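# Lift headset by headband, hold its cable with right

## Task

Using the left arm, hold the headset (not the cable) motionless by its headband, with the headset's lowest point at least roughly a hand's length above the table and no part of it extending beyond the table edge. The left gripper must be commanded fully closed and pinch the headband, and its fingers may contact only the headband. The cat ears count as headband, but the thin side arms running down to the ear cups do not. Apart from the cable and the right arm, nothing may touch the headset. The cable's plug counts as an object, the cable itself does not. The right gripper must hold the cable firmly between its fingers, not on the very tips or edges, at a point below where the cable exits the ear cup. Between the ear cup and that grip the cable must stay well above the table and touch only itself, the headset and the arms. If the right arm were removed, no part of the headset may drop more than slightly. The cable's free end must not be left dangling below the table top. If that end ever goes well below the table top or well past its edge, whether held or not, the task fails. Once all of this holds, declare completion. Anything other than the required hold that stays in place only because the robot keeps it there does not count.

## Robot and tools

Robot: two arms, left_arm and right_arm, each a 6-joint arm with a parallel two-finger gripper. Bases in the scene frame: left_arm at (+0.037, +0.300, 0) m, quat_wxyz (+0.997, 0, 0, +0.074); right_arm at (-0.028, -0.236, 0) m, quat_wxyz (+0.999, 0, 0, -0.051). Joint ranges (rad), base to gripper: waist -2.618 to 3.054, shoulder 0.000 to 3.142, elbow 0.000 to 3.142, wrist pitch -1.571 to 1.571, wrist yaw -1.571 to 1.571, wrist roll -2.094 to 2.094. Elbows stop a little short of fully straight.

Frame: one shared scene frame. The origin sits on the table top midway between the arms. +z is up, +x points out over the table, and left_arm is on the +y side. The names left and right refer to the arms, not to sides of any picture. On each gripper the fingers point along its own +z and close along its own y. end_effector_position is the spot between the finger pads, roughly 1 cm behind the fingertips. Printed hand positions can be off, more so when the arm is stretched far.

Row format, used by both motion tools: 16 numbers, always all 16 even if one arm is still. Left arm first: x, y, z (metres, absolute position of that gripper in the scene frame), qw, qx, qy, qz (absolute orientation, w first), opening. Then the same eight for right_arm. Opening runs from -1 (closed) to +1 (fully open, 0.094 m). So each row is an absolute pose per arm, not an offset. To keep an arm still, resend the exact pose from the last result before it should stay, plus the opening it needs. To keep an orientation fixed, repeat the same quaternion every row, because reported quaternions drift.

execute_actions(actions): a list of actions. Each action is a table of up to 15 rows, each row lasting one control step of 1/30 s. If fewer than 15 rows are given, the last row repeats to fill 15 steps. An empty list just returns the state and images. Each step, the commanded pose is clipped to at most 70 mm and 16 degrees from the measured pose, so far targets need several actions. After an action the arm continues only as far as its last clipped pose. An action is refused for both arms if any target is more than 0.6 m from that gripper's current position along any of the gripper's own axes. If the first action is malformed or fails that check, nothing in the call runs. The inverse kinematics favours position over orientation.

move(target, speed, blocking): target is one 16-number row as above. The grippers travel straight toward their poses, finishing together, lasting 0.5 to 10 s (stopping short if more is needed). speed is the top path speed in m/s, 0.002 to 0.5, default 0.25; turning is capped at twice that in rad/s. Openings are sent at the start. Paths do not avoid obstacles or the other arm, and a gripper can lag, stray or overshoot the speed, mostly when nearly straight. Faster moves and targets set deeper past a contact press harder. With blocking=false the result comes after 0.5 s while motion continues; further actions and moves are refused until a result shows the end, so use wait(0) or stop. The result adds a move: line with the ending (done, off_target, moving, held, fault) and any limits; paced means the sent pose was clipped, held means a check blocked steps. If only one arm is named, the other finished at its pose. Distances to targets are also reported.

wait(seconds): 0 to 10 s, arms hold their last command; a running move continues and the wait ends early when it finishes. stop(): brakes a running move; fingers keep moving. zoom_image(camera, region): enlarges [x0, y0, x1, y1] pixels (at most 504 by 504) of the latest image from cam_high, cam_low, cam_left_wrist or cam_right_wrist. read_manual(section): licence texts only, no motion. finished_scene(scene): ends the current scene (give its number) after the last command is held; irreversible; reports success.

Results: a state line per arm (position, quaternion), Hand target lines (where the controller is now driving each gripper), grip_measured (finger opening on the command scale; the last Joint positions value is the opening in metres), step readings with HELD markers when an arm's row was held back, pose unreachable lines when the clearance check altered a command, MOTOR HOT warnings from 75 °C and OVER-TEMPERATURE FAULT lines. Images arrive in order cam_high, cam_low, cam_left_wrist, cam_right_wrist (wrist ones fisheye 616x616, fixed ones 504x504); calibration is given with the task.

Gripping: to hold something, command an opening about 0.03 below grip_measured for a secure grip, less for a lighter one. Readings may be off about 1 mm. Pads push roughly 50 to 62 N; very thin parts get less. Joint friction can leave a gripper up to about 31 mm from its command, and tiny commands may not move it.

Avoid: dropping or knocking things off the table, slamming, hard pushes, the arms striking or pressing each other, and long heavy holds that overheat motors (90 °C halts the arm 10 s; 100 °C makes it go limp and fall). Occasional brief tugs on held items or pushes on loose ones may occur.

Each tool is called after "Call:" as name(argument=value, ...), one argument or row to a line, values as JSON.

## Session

Call:
execute_actions(
  actions=[],
)

Scene clock: 0.00 s.
left_arm: end_effector_position=(+0.5133, +0.6613, +0.3089) grip_measured=+1.000 end_effector_quat_wxyz=(+0.701, -0.255, +0.631, -0.213) | right_arm: end_effector_position=(+0.4221, +0.0896, +0.1523) grip_measured=+1.000 end_effector_quat_wxyz=(+0.288, -0.253, +0.904, +0.188)
Joint positions: left_arm=[ 0.7    2.053  1.58   0.574  0.756 -0.748  0.094] | right_arm=[ 0.673  2.079  1.827 -0.635 -0.179  0.09   0.094]
Joint velocities: left_arm=[-0.007 -0.007 -0.002 -0.037 -0.081 -0.007  0.   ] | right_arm=[-0.007 -0.002  0.012  0.037  0.051 -0.007  0.   ]
Motor temperatures (°C, as the motors report them): left_arm=[18 27 27 25 22 21] | right_arm=[22 29 24 23 21 20]
Hand target (left_arm): +0.513, +0.661, +0.309; +0.701, -0.255, +0.631, -0.213
Hand target (right_arm): +0.422, +0.090, +0.152; +0.288, -0.253, +0.904, +0.188
camera_calibration (this result's frames):
cam_left_wrist: T_world_to_cam=[[0.0428655, -0.600277, 0.798642, 0.14056], [-0.576144, -0.667923, -0.471102, 0.913769], [0.816223, -0.439939, -0.374477, 0.0932343], [0, 0, 0, 1]] pos_world=[0.444338, 0.73572, 0.353136]
cam_right_wrist: T_world_to_cam=[[0.458179, -0.865218, -0.203642, -0.0928432], [-0.888766, -0.449268, -0.0908423, 0.467634], [-0.0128914, 0.222612, -0.974822, 0.259722], [0, 0, 0, 1]] pos_world=[0.461505, 0.0719465, 0.276757]

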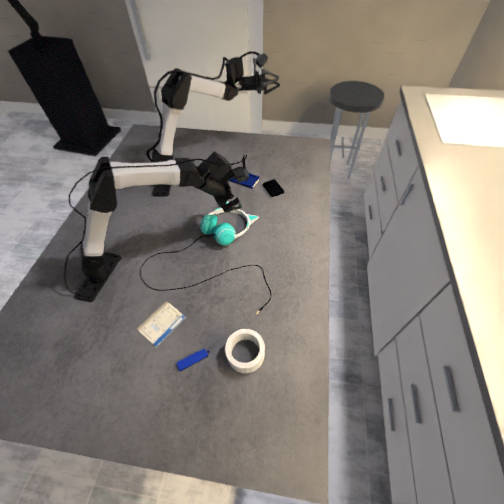

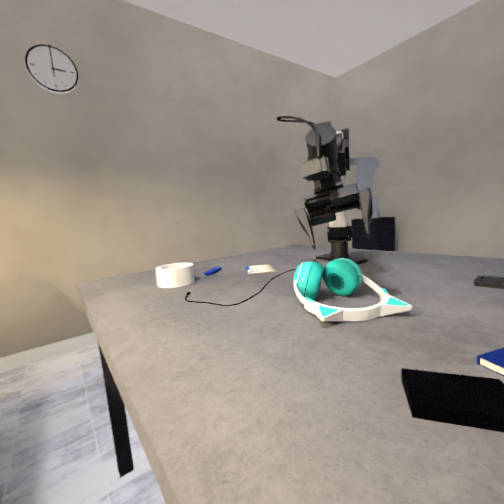

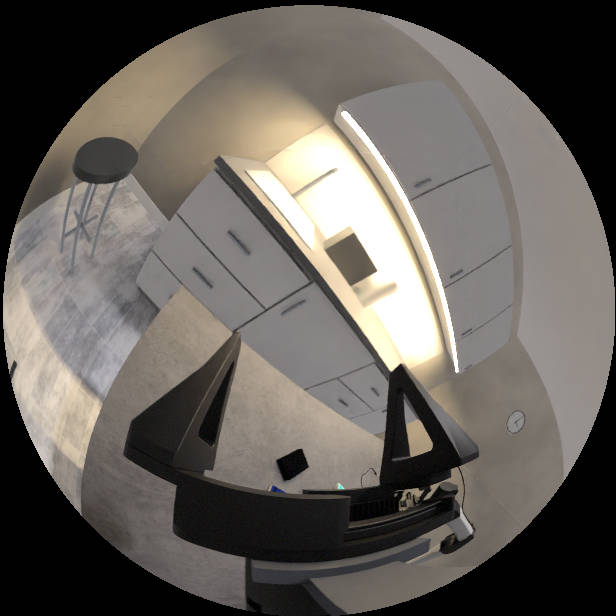

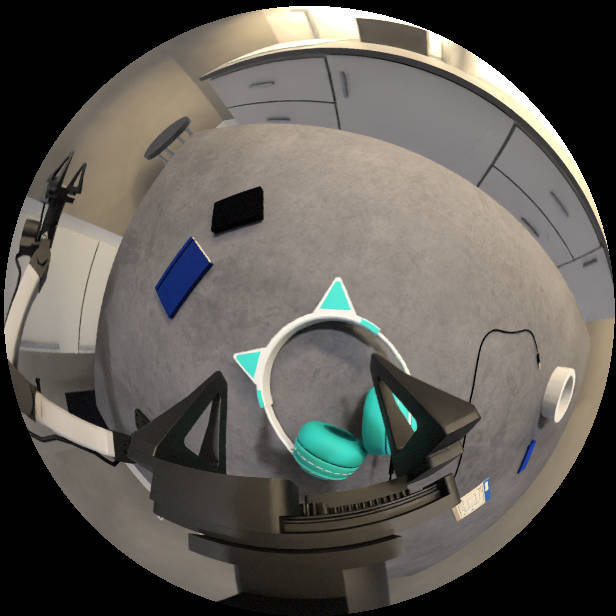

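Move the right arm out of the way first.

Call:
move(
  target=[0.513,0.661,0.309,0.701,-0.255,0.631,-0.213,1, 0.30,-0.30,0.25,0.288,-0.253,0.904,0.188,1],
)

Call:
zoom_image(
  camera="cam_high",
  region=[130, 170, 290, 320],
)

Scene clock: 5.03 s.
left_arm: end_effector_position=(+0.5133, +0.6613, +0.3089) grip_measured=+1.000 end_effector_quat_wxyz=(+0.701, -0.255, +0.631, -0.213) | right_arm: end_effector_position=(+0.2931, -0.2982, +0.2438) grip_measured=+1.000 end_effector_quat_wxyz=(+0.280, -0.247, +0.908, +0.190)
Joint positions: left_arm=[ 0.7    2.053  1.58   0.574  0.756 -0.748  0.094] | right_arm=[-0.426  1.632  1.684 -1.474 -0.677 -1.007  0.094]
Joint velocities: left_arm=[-0.027  0.007 -0.007  0.066 -0.022 -0.007  0.   ] | right_arm=[ 0.002 -0.012 -0.002 -0.022  0.051 -0.095  0.   ]
Motor temperatures (°C, as the motors report them): left_arm=[18 29 28 27 22 21] | right_arm=[22 30 25 24 21 20]
Hand target (left_arm): +0.513, +0.661, +0.309; +0.701, -0.255, +0.631, -0.213
Hand target (right_arm): +0.296, -0.298, +0.250; +0.288, -0.253, +0.904, +0.189
Off the commanded pose (left_arm): 0.000 m, 0 deg.
Off the commanded pose (right_arm): 0.009 m, 1 deg.
move: done
camera_calibration (this result's frames):
cam_left_wrist: T_world_to_cam=[[0.0428655, -0.600277, 0.798642, 0.14056], [-0.576144, -0.667923, -0.471102, 0.913769], [0.816223, -0.439939, -0.374477, 0.0932343], [0, 0, 0, 1]] pos_world=[0.444338, 0.73572, 0.353136]
cam_right_wrist: T_world_to_cam=[[0.447118, -0.868627, -0.213476, -0.346], [-0.893965, -0.442005, -0.0738738, 0.186577], [-0.0301886, 0.22387, -0.974151, 0.438807], [0, 0, 0, 1]] pos_world=[0.334743, -0.316313, 0.367385]

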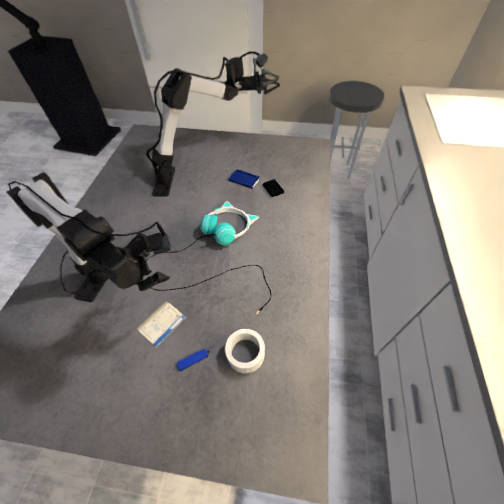

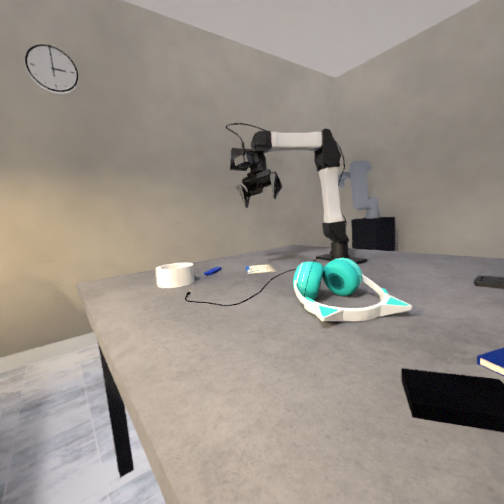

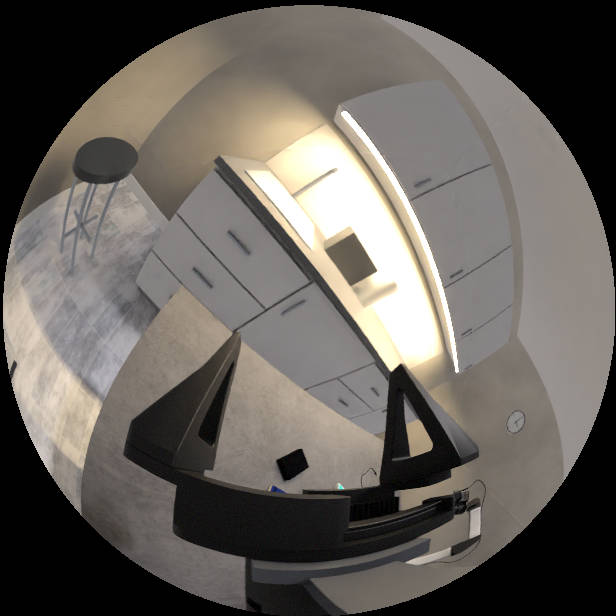

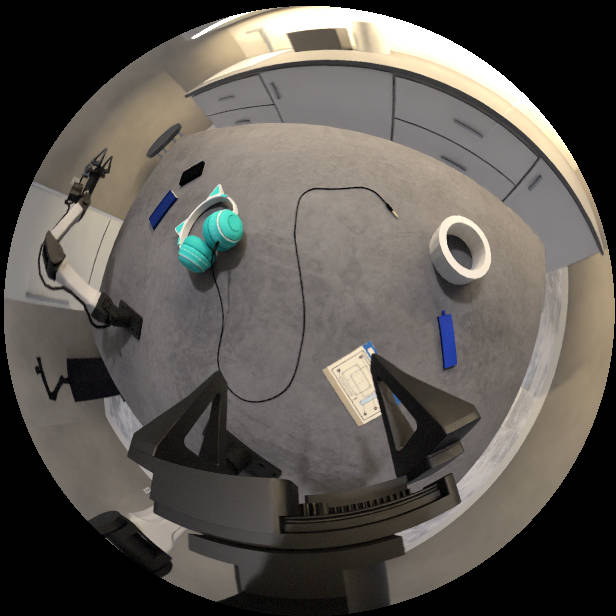

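Region (130, 170, 290, 320) of cam_high's 504x504 image, scaled by 3.150, with more detail than that image has; it fills the top 472 rows of this view, and the rest is white.

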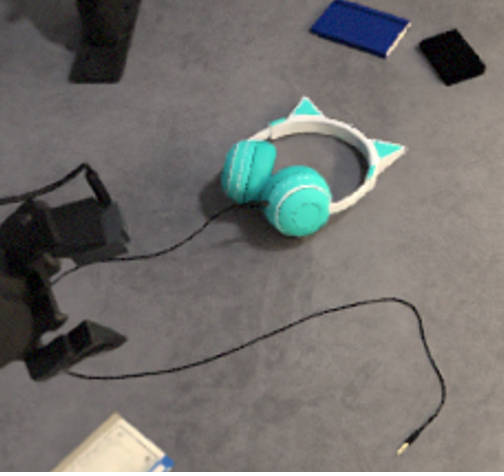

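Call:
move(
  target=[0.434,0.121,0.08,0,0.26,0.966,0,1, 0.30,-0.30,0.25,0.288,-0.253,0.904,0.188,1],
)

Scene clock: 14.30 s.
left_arm: end_effector_position=(+0.4298, +0.1196, +0.0850) grip_measured=+1.000 end_effector_quat_wxyz=(+0.002, +0.277, +0.961, +0.006) | right_arm: end_effector_position=(+0.2955, -0.2997, +0.2450) grip_measured=+1.000 end_effector_quat_wxyz=(+0.281, -0.248, +0.908, +0.189)
Joint positions: left_arm=[-0.583  2.22   2.008 -1.357 -0.012  0.126  0.094] | right_arm=[-0.426  1.643  1.7   -1.478 -0.676 -1.009  0.094]
Joint velocities: left_arm=[-0.002 -0.007  0.002 -0.022  0.051 -0.007  0.   ] | right_arm=[-0.002  0.007  0.002 -0.022 -0.037 -0.037  0.   ]
Motor temperatures (°C, as the motors report them): left_arm=[18 31 29 28 22 21] | right_arm=[22 30 26 23 21 20]
Hand target (left_arm): +0.430, +0.121, +0.084; -0.003, +0.273, +0.962, +0.012
Hand target (right_arm): +0.300, -0.300, +0.250; +0.288, -0.253, +0.904, +0.188
Off the commanded pose (left_arm): 0.007 m, 2 deg.
Off the commanded pose (right_arm): 0.007 m, 1 deg.
move: done
camera_calibration (this result's frames):
cam_left_wrist: T_world_to_cam=[[-0.310363, -0.948792, -0.0588901, 0.264204], [-0.722503, 0.195174, 0.663247, 0.261571], [-0.61779, 0.248396, -0.74608, 0.404882], [0, 0, 0, 1]] pos_world=[0.521116, 0.0990516, 0.144147]
cam_right_wrist: T_world_to_cam=[[0.449075, -0.868296, -0.210699, -0.349251], [-0.893043, -0.443684, -0.0749611, 0.187659], [-0.0283953, 0.221826, -0.974673, 0.439354], [0, 0, 0, 1]] pos_world=[0.336903, -0.317452, 0.368707]

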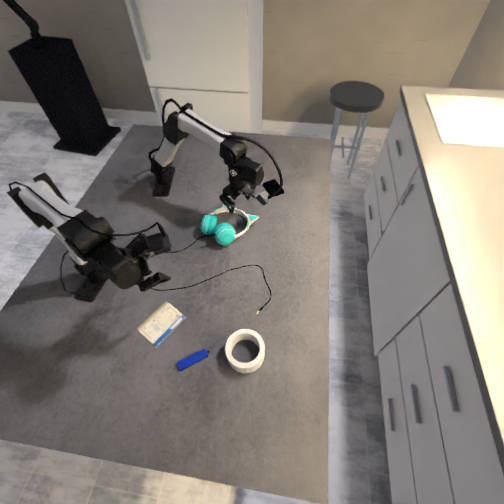

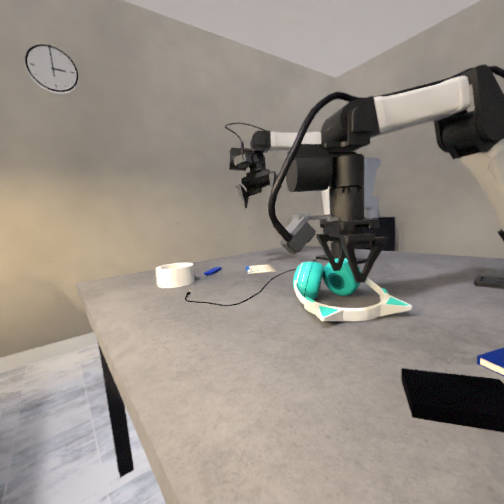

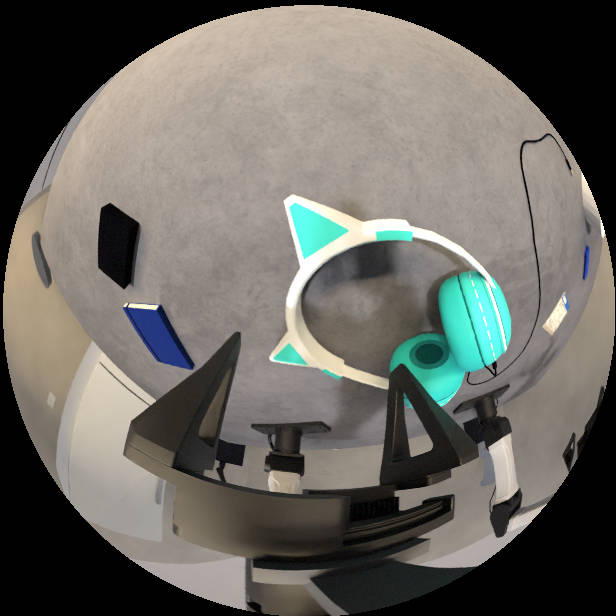

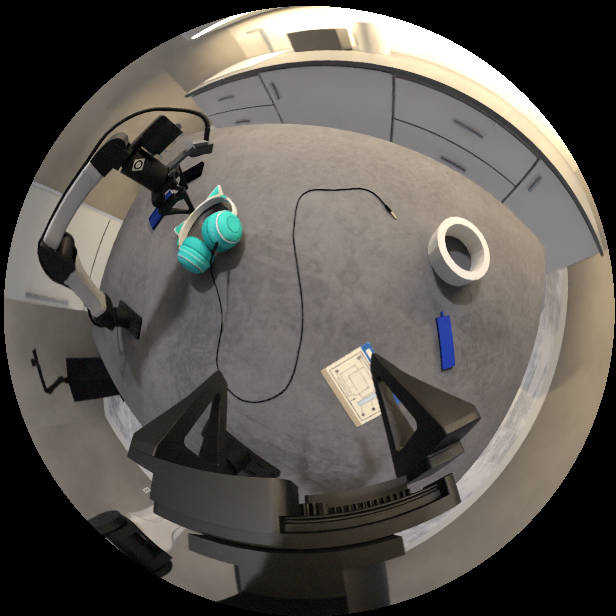

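Call:
move(
  target=[0.434,0.121,0.008,0,0.26,0.966,0,1, 0.30,-0.30,0.25,0.288,-0.253,0.904,0.188,1],
  speed=0.08,
)

Scene clock: 18.20 s.
left_arm: end_effector_position=(+0.4336, +0.1175, +0.0177) grip_measured=+1.000 end_effector_quat_wxyz=(+0.007, +0.270, +0.963, +0.004) | right_arm: end_effector_position=(+0.2955, -0.2997, +0.2449) grip_measured=+1.000 end_effector_quat_wxyz=(+0.281, -0.248, +0.908, +0.188)
Joint positions: left_arm=[-0.583  2.256  1.799 -1.101 -0.01   0.111  0.094] | right_arm=[-0.426  1.643  1.7   -1.478 -0.676 -1.009  0.094]
Joint velocities: left_arm=[-0.002 -0.002 -0.017 -0.007 -0.037 -0.066  0.   ] | right_arm=[ 0.022 -0.017  0.007  0.007  0.007  0.022  0.   ]
Motor temperatures (°C, as the motors report them): left_arm=[18 32 29 27 22 21] | right_arm=[22 30 26 23 21 20]
Hand target (left_arm): +0.433, +0.122, +0.008; -0.000, +0.260, +0.966, -0.000
Hand target (right_arm): +0.300, -0.300, +0.250; +0.288, -0.253, +0.904, +0.188
Off the commanded pose (left_arm): 0.010 m, 1 deg.
Off the commanded pose (right_arm): 0.007 m, 1 deg.
move: done
camera_calibration (this result's frames):
cam_left_wrist: T_world_to_cam=[[-0.295334, -0.953758, -0.0558986, 0.253478], [-0.731456, 0.188083, 0.655436, 0.314244], [-0.614613, 0.23446, -0.753179, 0.357886], [0, 0, 0, 1]] pos_world=[0.524678, 0.0987428, 0.0777543]
cam_right_wrist: T_world_to_cam=[[0.448986, -0.86839, -0.210501, -0.349342], [-0.893082, -0.443658, -0.0746467, 0.187559], [-0.028568, 0.22151, -0.97474, 0.439297], [0, 0, 0, 1]] pos_world=[0.336905, -0.317462, 0.368664]

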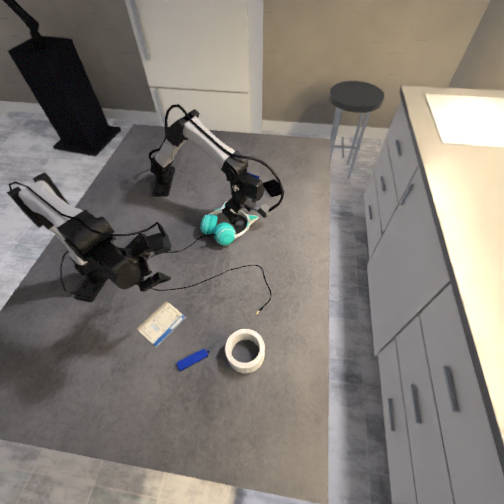

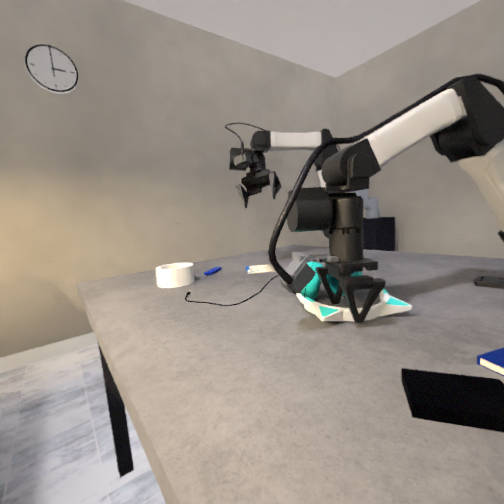

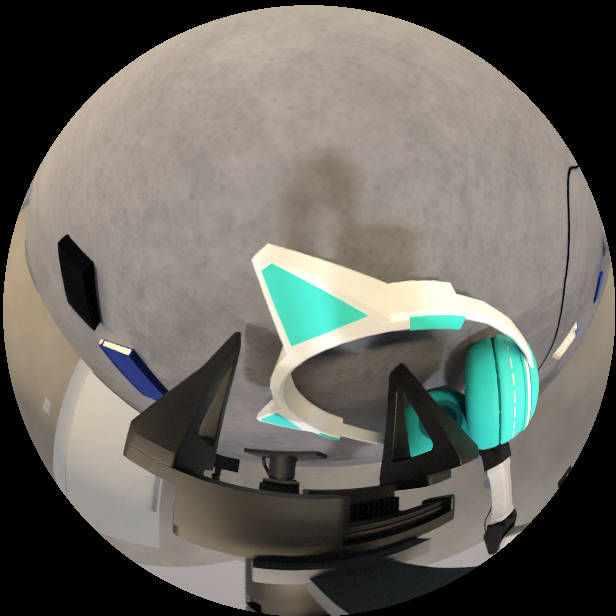

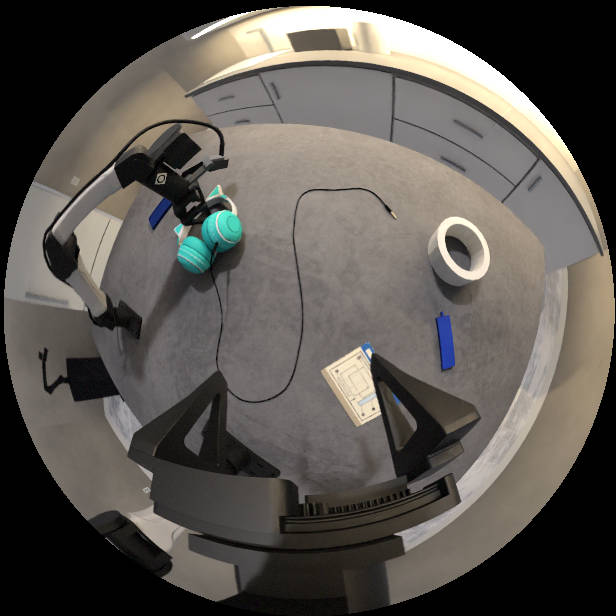

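Call:
move(
  target=[0.434,0.121,0.012,0,0.26,0.966,0,-1, 0.30,-0.30,0.25,0.288,-0.253,0.904,0.188,1],
  speed=0.05,
)

Call:
move(
  target=[0.40,0.02,0.30,0,0.26,0.966,0,-1, 0.30,-0.30,0.25,0.288,-0.253,0.904,0.188,1],
  speed=0.12,
)

Scene clock: 22.50 s.
left_arm: end_effector_position=(+0.4327, +0.1149, +0.0177) grip_measured=-0.826 end_effector_quat_wxyz=(+0.006, +0.268, +0.963, -0.007) | right_arm: end_effector_position=(+0.2955, -0.2997, +0.2449) grip_measured=+1.000 end_effector_quat_wxyz=(+0.281, -0.248, +0.908, +0.188)
Joint positions: left_arm=[-0.58   2.256  1.799 -1.1    0.013  0.109  0.008] | right_arm=[-0.426  1.643  1.7   -1.478 -0.676 -1.009  0.094]
Joint velocities: left_arm=[-0.022 -0.007 -0.007  0.007  0.037 -0.022 -0.001] | right_arm=[-0.027  0.007 -0.012  0.066 -0.007 -0.022  0.   ]
Motor temperatures (°C, as the motors report them): left_arm=[18 33 29 27 22 21] | right_arm=[22 30 27 23 21 20]
Hand target (left_arm): +0.434, +0.121, +0.012; +0.000, +0.260, +0.966, -0.000
Hand target (right_arm): +0.300, -0.300, +0.250; +0.288, -0.253, +0.904, +0.188
Off the commanded pose (left_arm): 0.008 m, 1 deg.
Off the commanded pose (right_arm): 0.007 m, 1 deg.
move: done
camera_calibration (this result's frames):
cam_left_wrist: T_world_to_cam=[[-0.291627, -0.95596, -0.0330671, 0.248947], [-0.726638, 0.198923, 0.657592, 0.3107], [-0.622054, 0.215799, -0.752648, 0.363305], [0, 0, 0, 1]] pos_world=[0.524361, 0.0977773, 0.0773585]
cam_right_wrist: T_world_to_cam=[[0.448986, -0.86839, -0.210501, -0.349342], [-0.893082, -0.443658, -0.0746467, 0.187559], [-0.028568, 0.22151, -0.97474, 0.439297], [0, 0, 0, 1]] pos_world=[0.336905, -0.317462, 0.368664]

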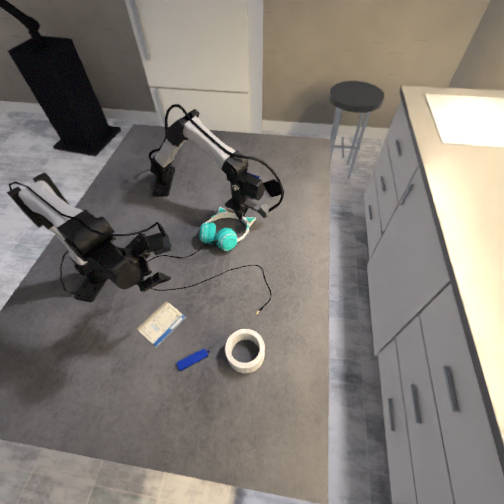

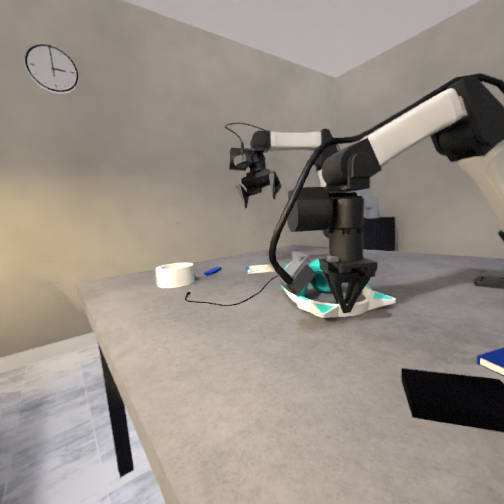

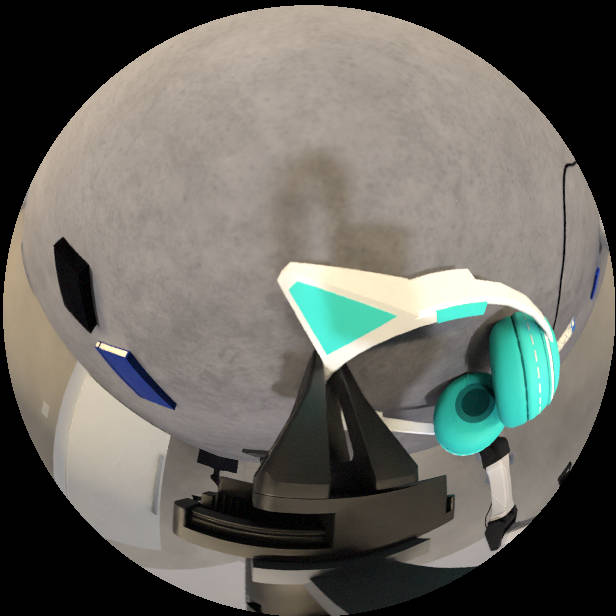

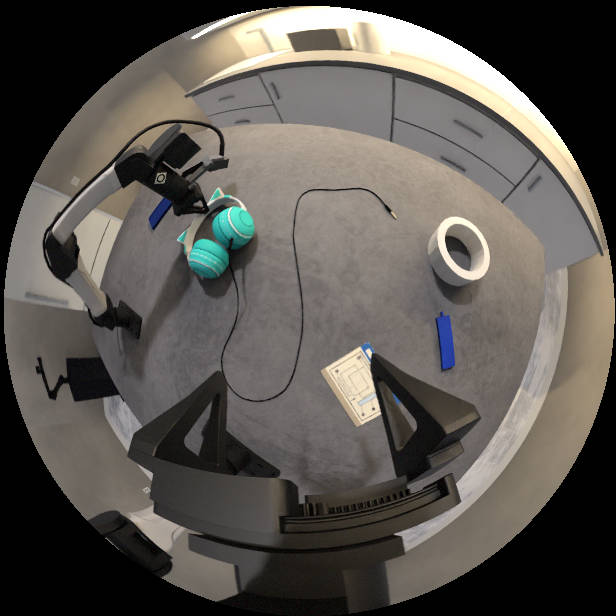

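Scene clock: 25.40 s.
left_arm: end_effector_position=(+0.4101, +0.0215, +0.2820) grip_measured=-0.835 end_effector_quat_wxyz=(+0.227, +0.269, +0.934, -0.063) | right_arm: end_effector_position=(+0.2954, -0.2998, +0.2449) grip_measured=+1.000 end_effector_quat_wxyz=(+0.280, -0.248, +0.908, +0.188)
Joint positions: left_arm=[-0.807  2.145  2.621 -1.575 -0.05  -0.087  0.008] | right_arm=[-0.426  1.643  1.7   -1.478 -0.675 -1.009  0.094]
Joint velocities: left_arm=[ 0.022 -0.012  0.007 -0.007  0.037  0.007  0.   ] | right_arm=[ 0.022  0.002  0.037 -0.022  0.007 -0.037  0.   ]
Motor temperatures (°C, as the motors report them): left_arm=[18 34 30 27 22 21] | right_arm=[22 30 27 23 21 20]
Hand target (left_arm): +0.405, +0.018, +0.298; +0.242, +0.261, +0.931, -0.081
Hand target (right_arm): +0.300, -0.300, +0.250; +0.288, -0.253, +0.904, +0.188
Off the commanded pose (left_arm): 0.021 m, 27 deg; orientation clipped at the last step of the last action.
Off the commanded pose (right_arm): 0.007 m, 1 deg.
joint sent to its limit (left arm) — the command would take joint 4 (wrist pitch) past its lower limit, so that joint was sent only as far as its limit.
move: off_target (left_arm); limits=paced
camera_calibration (this result's frames):
cam_left_wrist: T_world_to_cam=[[-0.313749, -0.947323, 0.0643484, 0.143208], [-0.910032, 0.319352, 0.264302, 0.32261], [-0.270929, 0.0243655, -0.962291, 0.487587], [0, 0, 0, 1]] pos_world=[0.470618, 0.0207578, 0.374719]
cam_right_wrist: T_world_to_cam=[[0.448807, -0.868578, -0.210106, -0.349523], [-0.893161, -0.443605, -0.074018, 0.18736], [-0.0289136, 0.220878, -0.974873, 0.439183], [0, 0, 0, 1]] pos_world=[0.336909, -0.31748, 0.368579]

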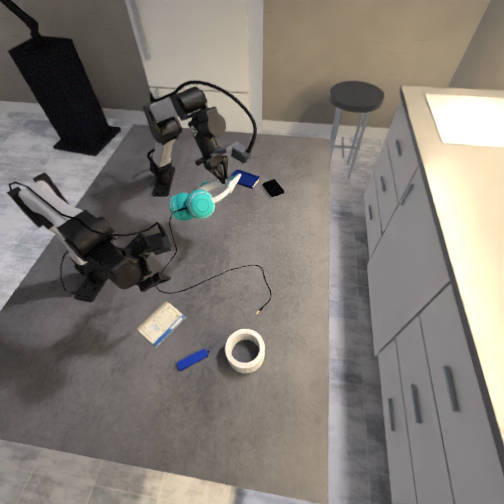

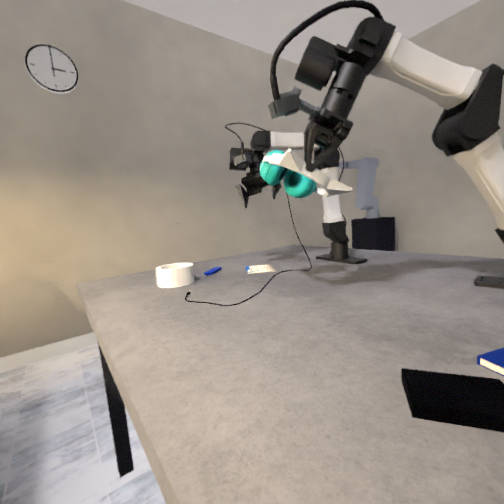

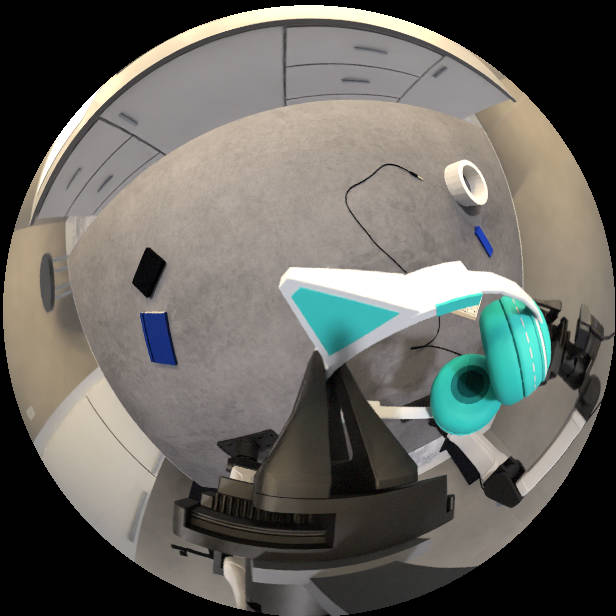

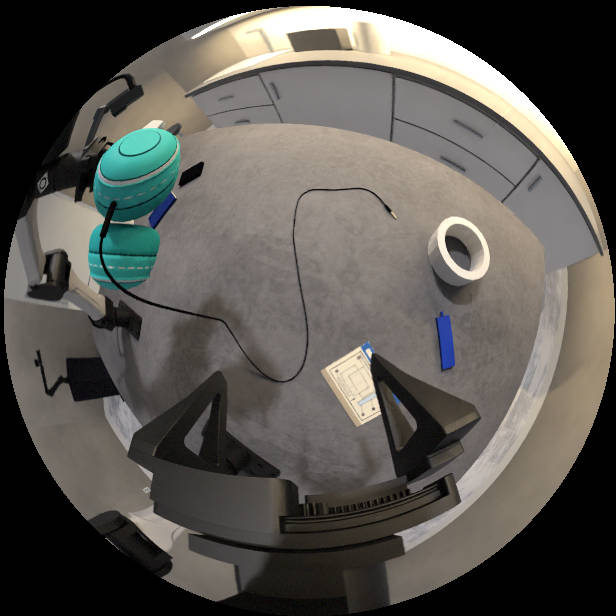

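Now locate the hanging cable.

Call:
zoom_image(
  camera="cam_low",
  region=[220, 130, 380, 290],
)

Call:
zoom_image(
  camera="cam_high",
  region=[130, 170, 250, 290],
)

Region (220, 130, 380, 290) of cam_low's 504x504 image, scaled by 3.150, with more detail than that image has.

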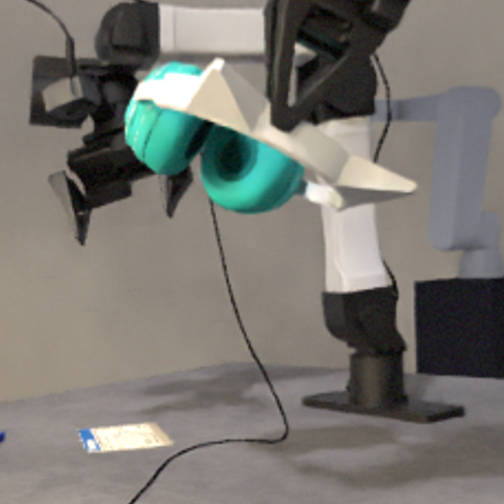

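Region (130, 170, 250, 290) of cam_high's 504x504 image, scaled by 4.200, with more detail than that image has.

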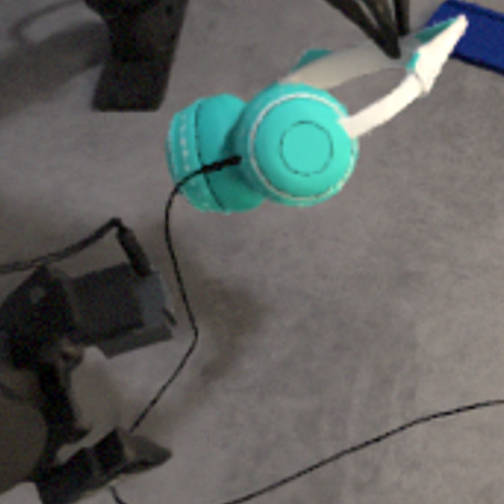

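Call:
move(
  target=[0.405,0.018,0.298,0.242,0.261,0.931,-0.081,-1, 0.19,-0.223,0.15,0.288,-0.253,0.904,0.188,1],
  speed=0.15,
)

Scene clock: 44.80 s.
left_arm: end_effector_position=(+0.4115, +0.0234, +0.2821) grip_measured=-0.835 end_effector_quat_wxyz=(+0.229, +0.268, +0.934, -0.056) | right_arm: end_effector_position=(+0.1906, -0.2244, +0.1503) grip_measured=+1.000 end_effector_quat_wxyz=(+0.281, -0.248, +0.907, +0.193)
Joint positions: left_arm=[-0.807  2.145  2.621 -1.575 -0.064 -0.085  0.008] | right_arm=[-0.358  1.09   0.879 -1.164 -0.672 -0.925  0.094]
Joint velocities: left_arm=[ 0.007 -0.002  0.012 -0.066 -0.051  0.022  0.001] | right_arm=[0.002 0.002 0.002 0.066 0.066 0.007 0.   ]
Motor temperatures (°C, as the motors report them): left_arm=[18 38 32 27 22 21] | right_arm=[22 30 29 23 21 20]
Hand target (left_arm): +0.405, +0.018, +0.298; +0.243, +0.261, +0.931, -0.081
Hand target (right_arm): +0.191, -0.222, +0.150; +0.288, -0.253, +0.904, +0.188
Off the commanded pose (left_arm): 0.018 m, 3 deg.
Off the commanded pose (right_arm): 0.002 m, 1 deg.
move: off_target (left_arm)
camera_calibration (this result's frames):
cam_left_wrist: T_world_to_cam=[[-0.309739, -0.949416, 0.0516774, 0.147473], [-0.913663, 0.31224, 0.260244, 0.326066], [-0.263215, 0.033392, -0.964159, 0.485187], [0, 0, 0, 1]] pos_world=[0.471301, 0.0220013, 0.37532]
cam_right_wrist: T_world_to_cam=[[0.450809, -0.865169, -0.21967, -0.25504], [-0.892069, -0.445324, -0.076806, 0.120053], [-0.0313741, 0.230586, -0.972546, 0.329633], [0, 0, 0, 1]] pos_world=[0.232411, -0.243199, 0.27378]

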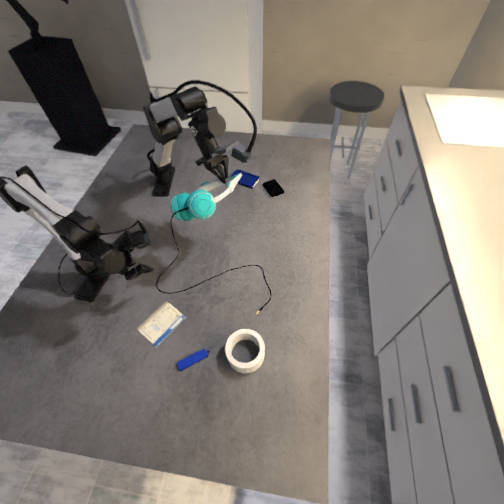

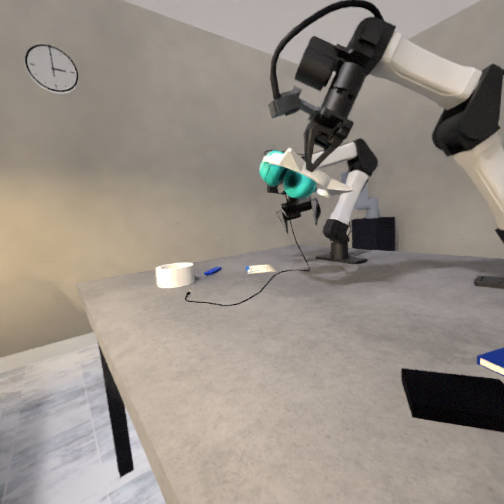

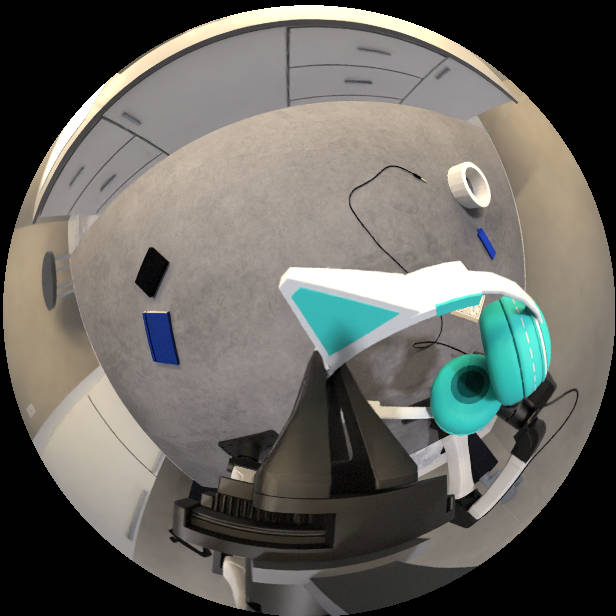

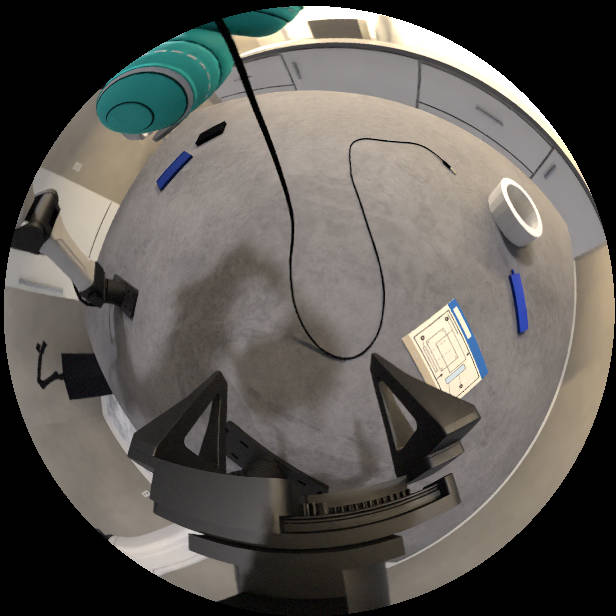

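Call:
move(
  target=[0.405,0.018,0.298,0.242,0.261,0.931,-0.081,-1, 0.28,-0.16,0.15,0.288,-0.253,0.904,0.188,1],
  speed=0.06,
)

Scene clock: 49.43 s.
left_arm: end_effector_position=(+0.4125, +0.0248, +0.2822) grip_measured=-0.835 end_effector_quat_wxyz=(+0.231, +0.267, +0.934, -0.052) | right_arm: end_effector_position=(+0.2691, -0.1628, +0.1412) grip_measured=+1.000 end_effector_quat_wxyz=(+0.271, -0.248, +0.910, +0.193)
Joint positions: left_arm=[-0.807  2.145  2.621 -1.575 -0.073 -0.085  0.008] | right_arm=[ 0.055  1.285  0.945 -0.783 -0.528 -0.456  0.094]
Joint velocities: left_arm=[ 0.017 -0.017  0.027  0.007  0.066  0.022  0.001] | right_arm=[ 0.017  0.017 -0.002 -0.007  0.095  0.022  0.   ]
Motor temperatures (°C, as the motors report them): left_arm=[18 38 32 28 22 21] | right_arm=[22 30 29 23 21 20]
Hand target (left_arm): +0.405, +0.018, +0.298; +0.243, +0.261, +0.931, -0.081
Hand target (right_arm): +0.280, -0.161, +0.150; +0.288, -0.253, +0.904, +0.188
Off the commanded pose (left_arm): 0.019 m, 4 deg.
Off the commanded pose (right_arm): 0.014 m, 2 deg.
move: off_target (left_arm, right_arm)
camera_calibration (this result's frames):
cam_left_wrist: T_world_to_cam=[[-0.305538, -0.951169, 0.043871, 0.149536], [-0.916435, 0.306262, 0.257586, 0.328547], [-0.258444, 0.0384976, -0.965259, 0.483708], [0, 0, 0, 1]] pos_world=[0.471793, 0.0229912, 0.375714]
cam_right_wrist: T_world_to_cam=[[0.448479, -0.8657, -0.222327, -0.238165], [-0.892408, -0.447552, -0.0574851, 0.213749], [-0.049738, 0.224187, -0.973276, 0.313065], [0, 0, 0, 1]] pos_world=[0.313135, -0.180701, 0.264035]

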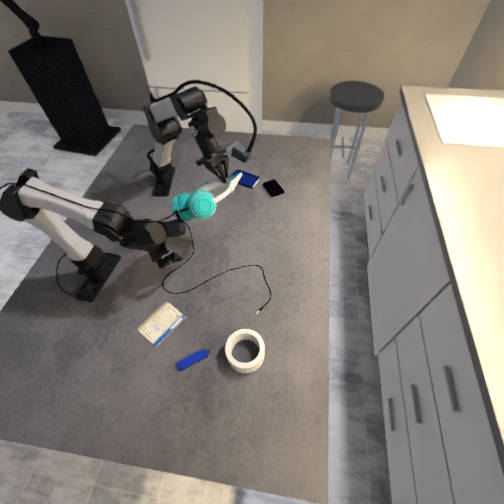

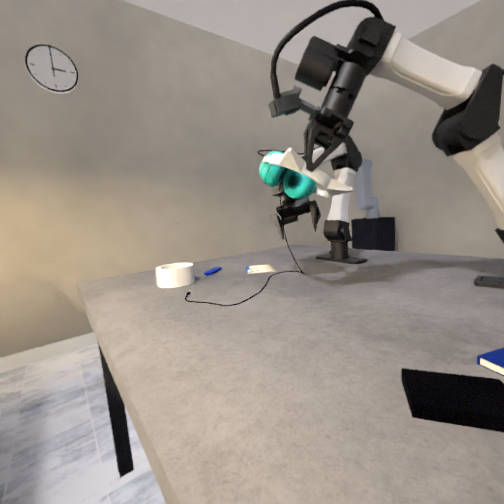

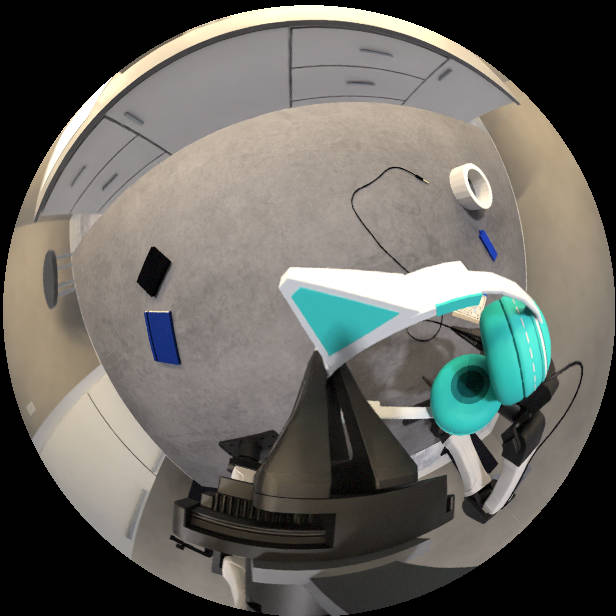

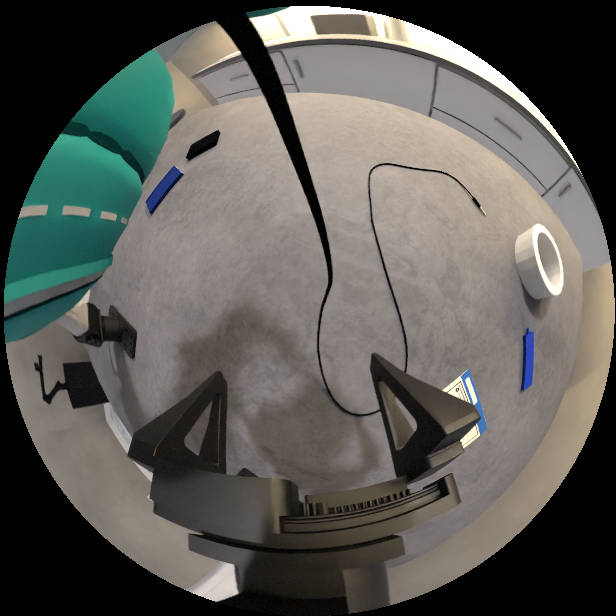

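Call:
move(
  target=[0.405,0.018,0.298,0.242,0.261,0.931,-0.081,-1, 0.315,-0.135,0.15,0.288,-0.253,0.904,0.188,1],
  speed=0.05,
)

Scene clock: 55.03 s.
left_arm: end_effector_position=(+0.4133, +0.0259, +0.2823) grip_measured=-0.835 end_effector_quat_wxyz=(+0.232, +0.267, +0.934, -0.048) | right_arm: end_effector_position=(+0.3026, -0.1411, +0.1391) grip_measured=+1.000 end_effector_quat_wxyz=(+0.266, -0.242, +0.913, +0.190)
Joint positions: left_arm=[-0.807  2.145  2.621 -1.575 -0.081 -0.083  0.008] | right_arm=[ 0.15   1.413  1.035 -0.707 -0.475 -0.351  0.094]
Joint velocities: left_arm=[-0.007 -0.007 -0.012 -0.022  0.007  0.007 -0.   ] | right_arm=[-0.007 -0.007 -0.007 -0.007 -0.022 -0.007  0.   ]
Motor temperatures (°C, as the motors report them): left_arm=[18 39 32 28 22 21] | right_arm=[22 29 29 24 21 20]
Hand target (left_arm): +0.405, +0.018, +0.298; +0.243, +0.261, +0.931, -0.081
Hand target (right_arm): +0.314, -0.136, +0.150; +0.288, -0.253, +0.904, +0.188
Off the commanded pose (left_arm): 0.019 m, 4 deg.
Off the commanded pose (right_arm): 0.018 m, 3 deg.
move: off_target (left_arm, right_arm)
camera_calibration (this result's frames):
cam_left_wrist: T_world_to_cam=[[-0.303873, -0.95202, 0.0363124, 0.152305], [-0.918257, 0.302828, 0.255147, 0.330448], [-0.253902, 0.0441882, -0.96622, 0.482211], [0, 0, 0, 1]] pos_world=[0.472152, 0.0236206, 0.376079]
cam_right_wrist: T_world_to_cam=[[0.436057, -0.871942, -0.222647, -0.231979], [-0.897954, -0.43792, -0.0436492, 0.254367], [-0.0594421, 0.21896, -0.973921, 0.310025], [0, 0, 0, 1]] pos_world=[0.347995, -0.158763, 0.261393]

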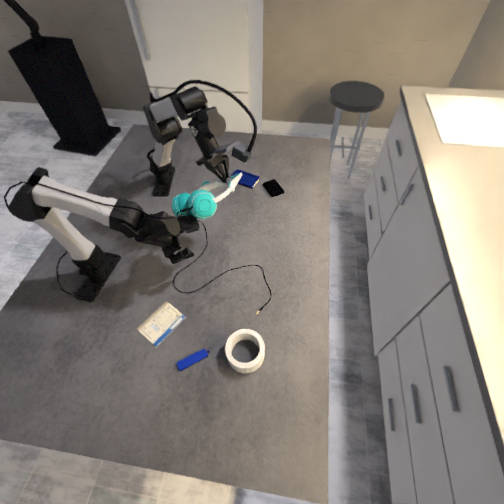

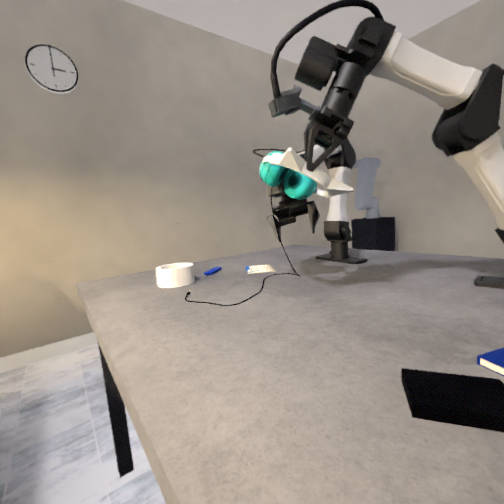

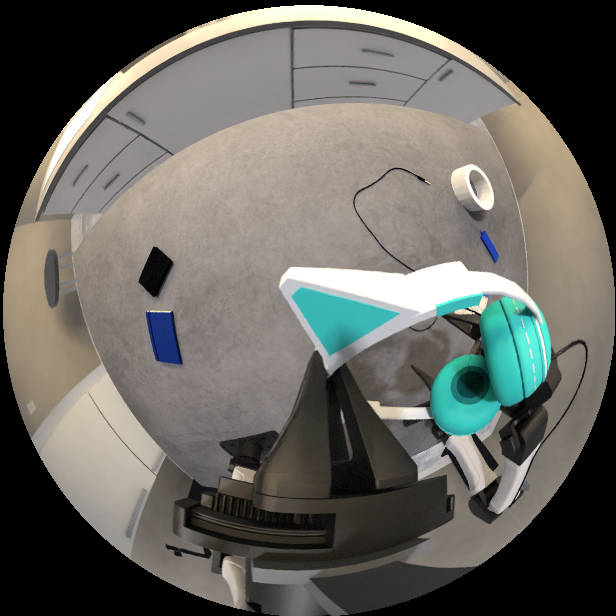

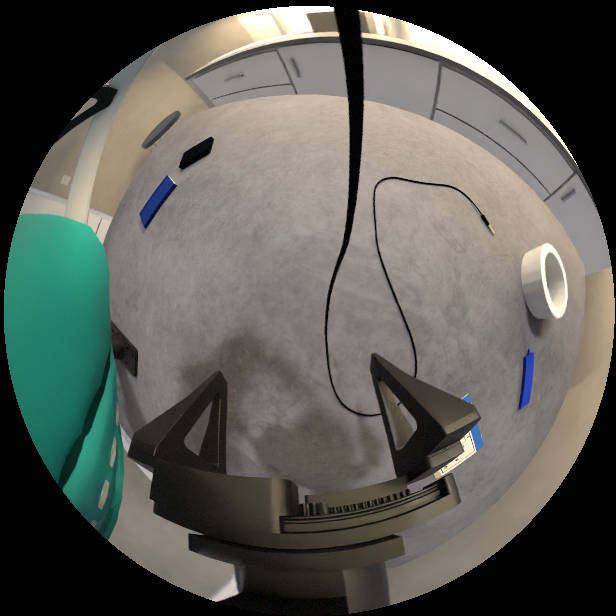

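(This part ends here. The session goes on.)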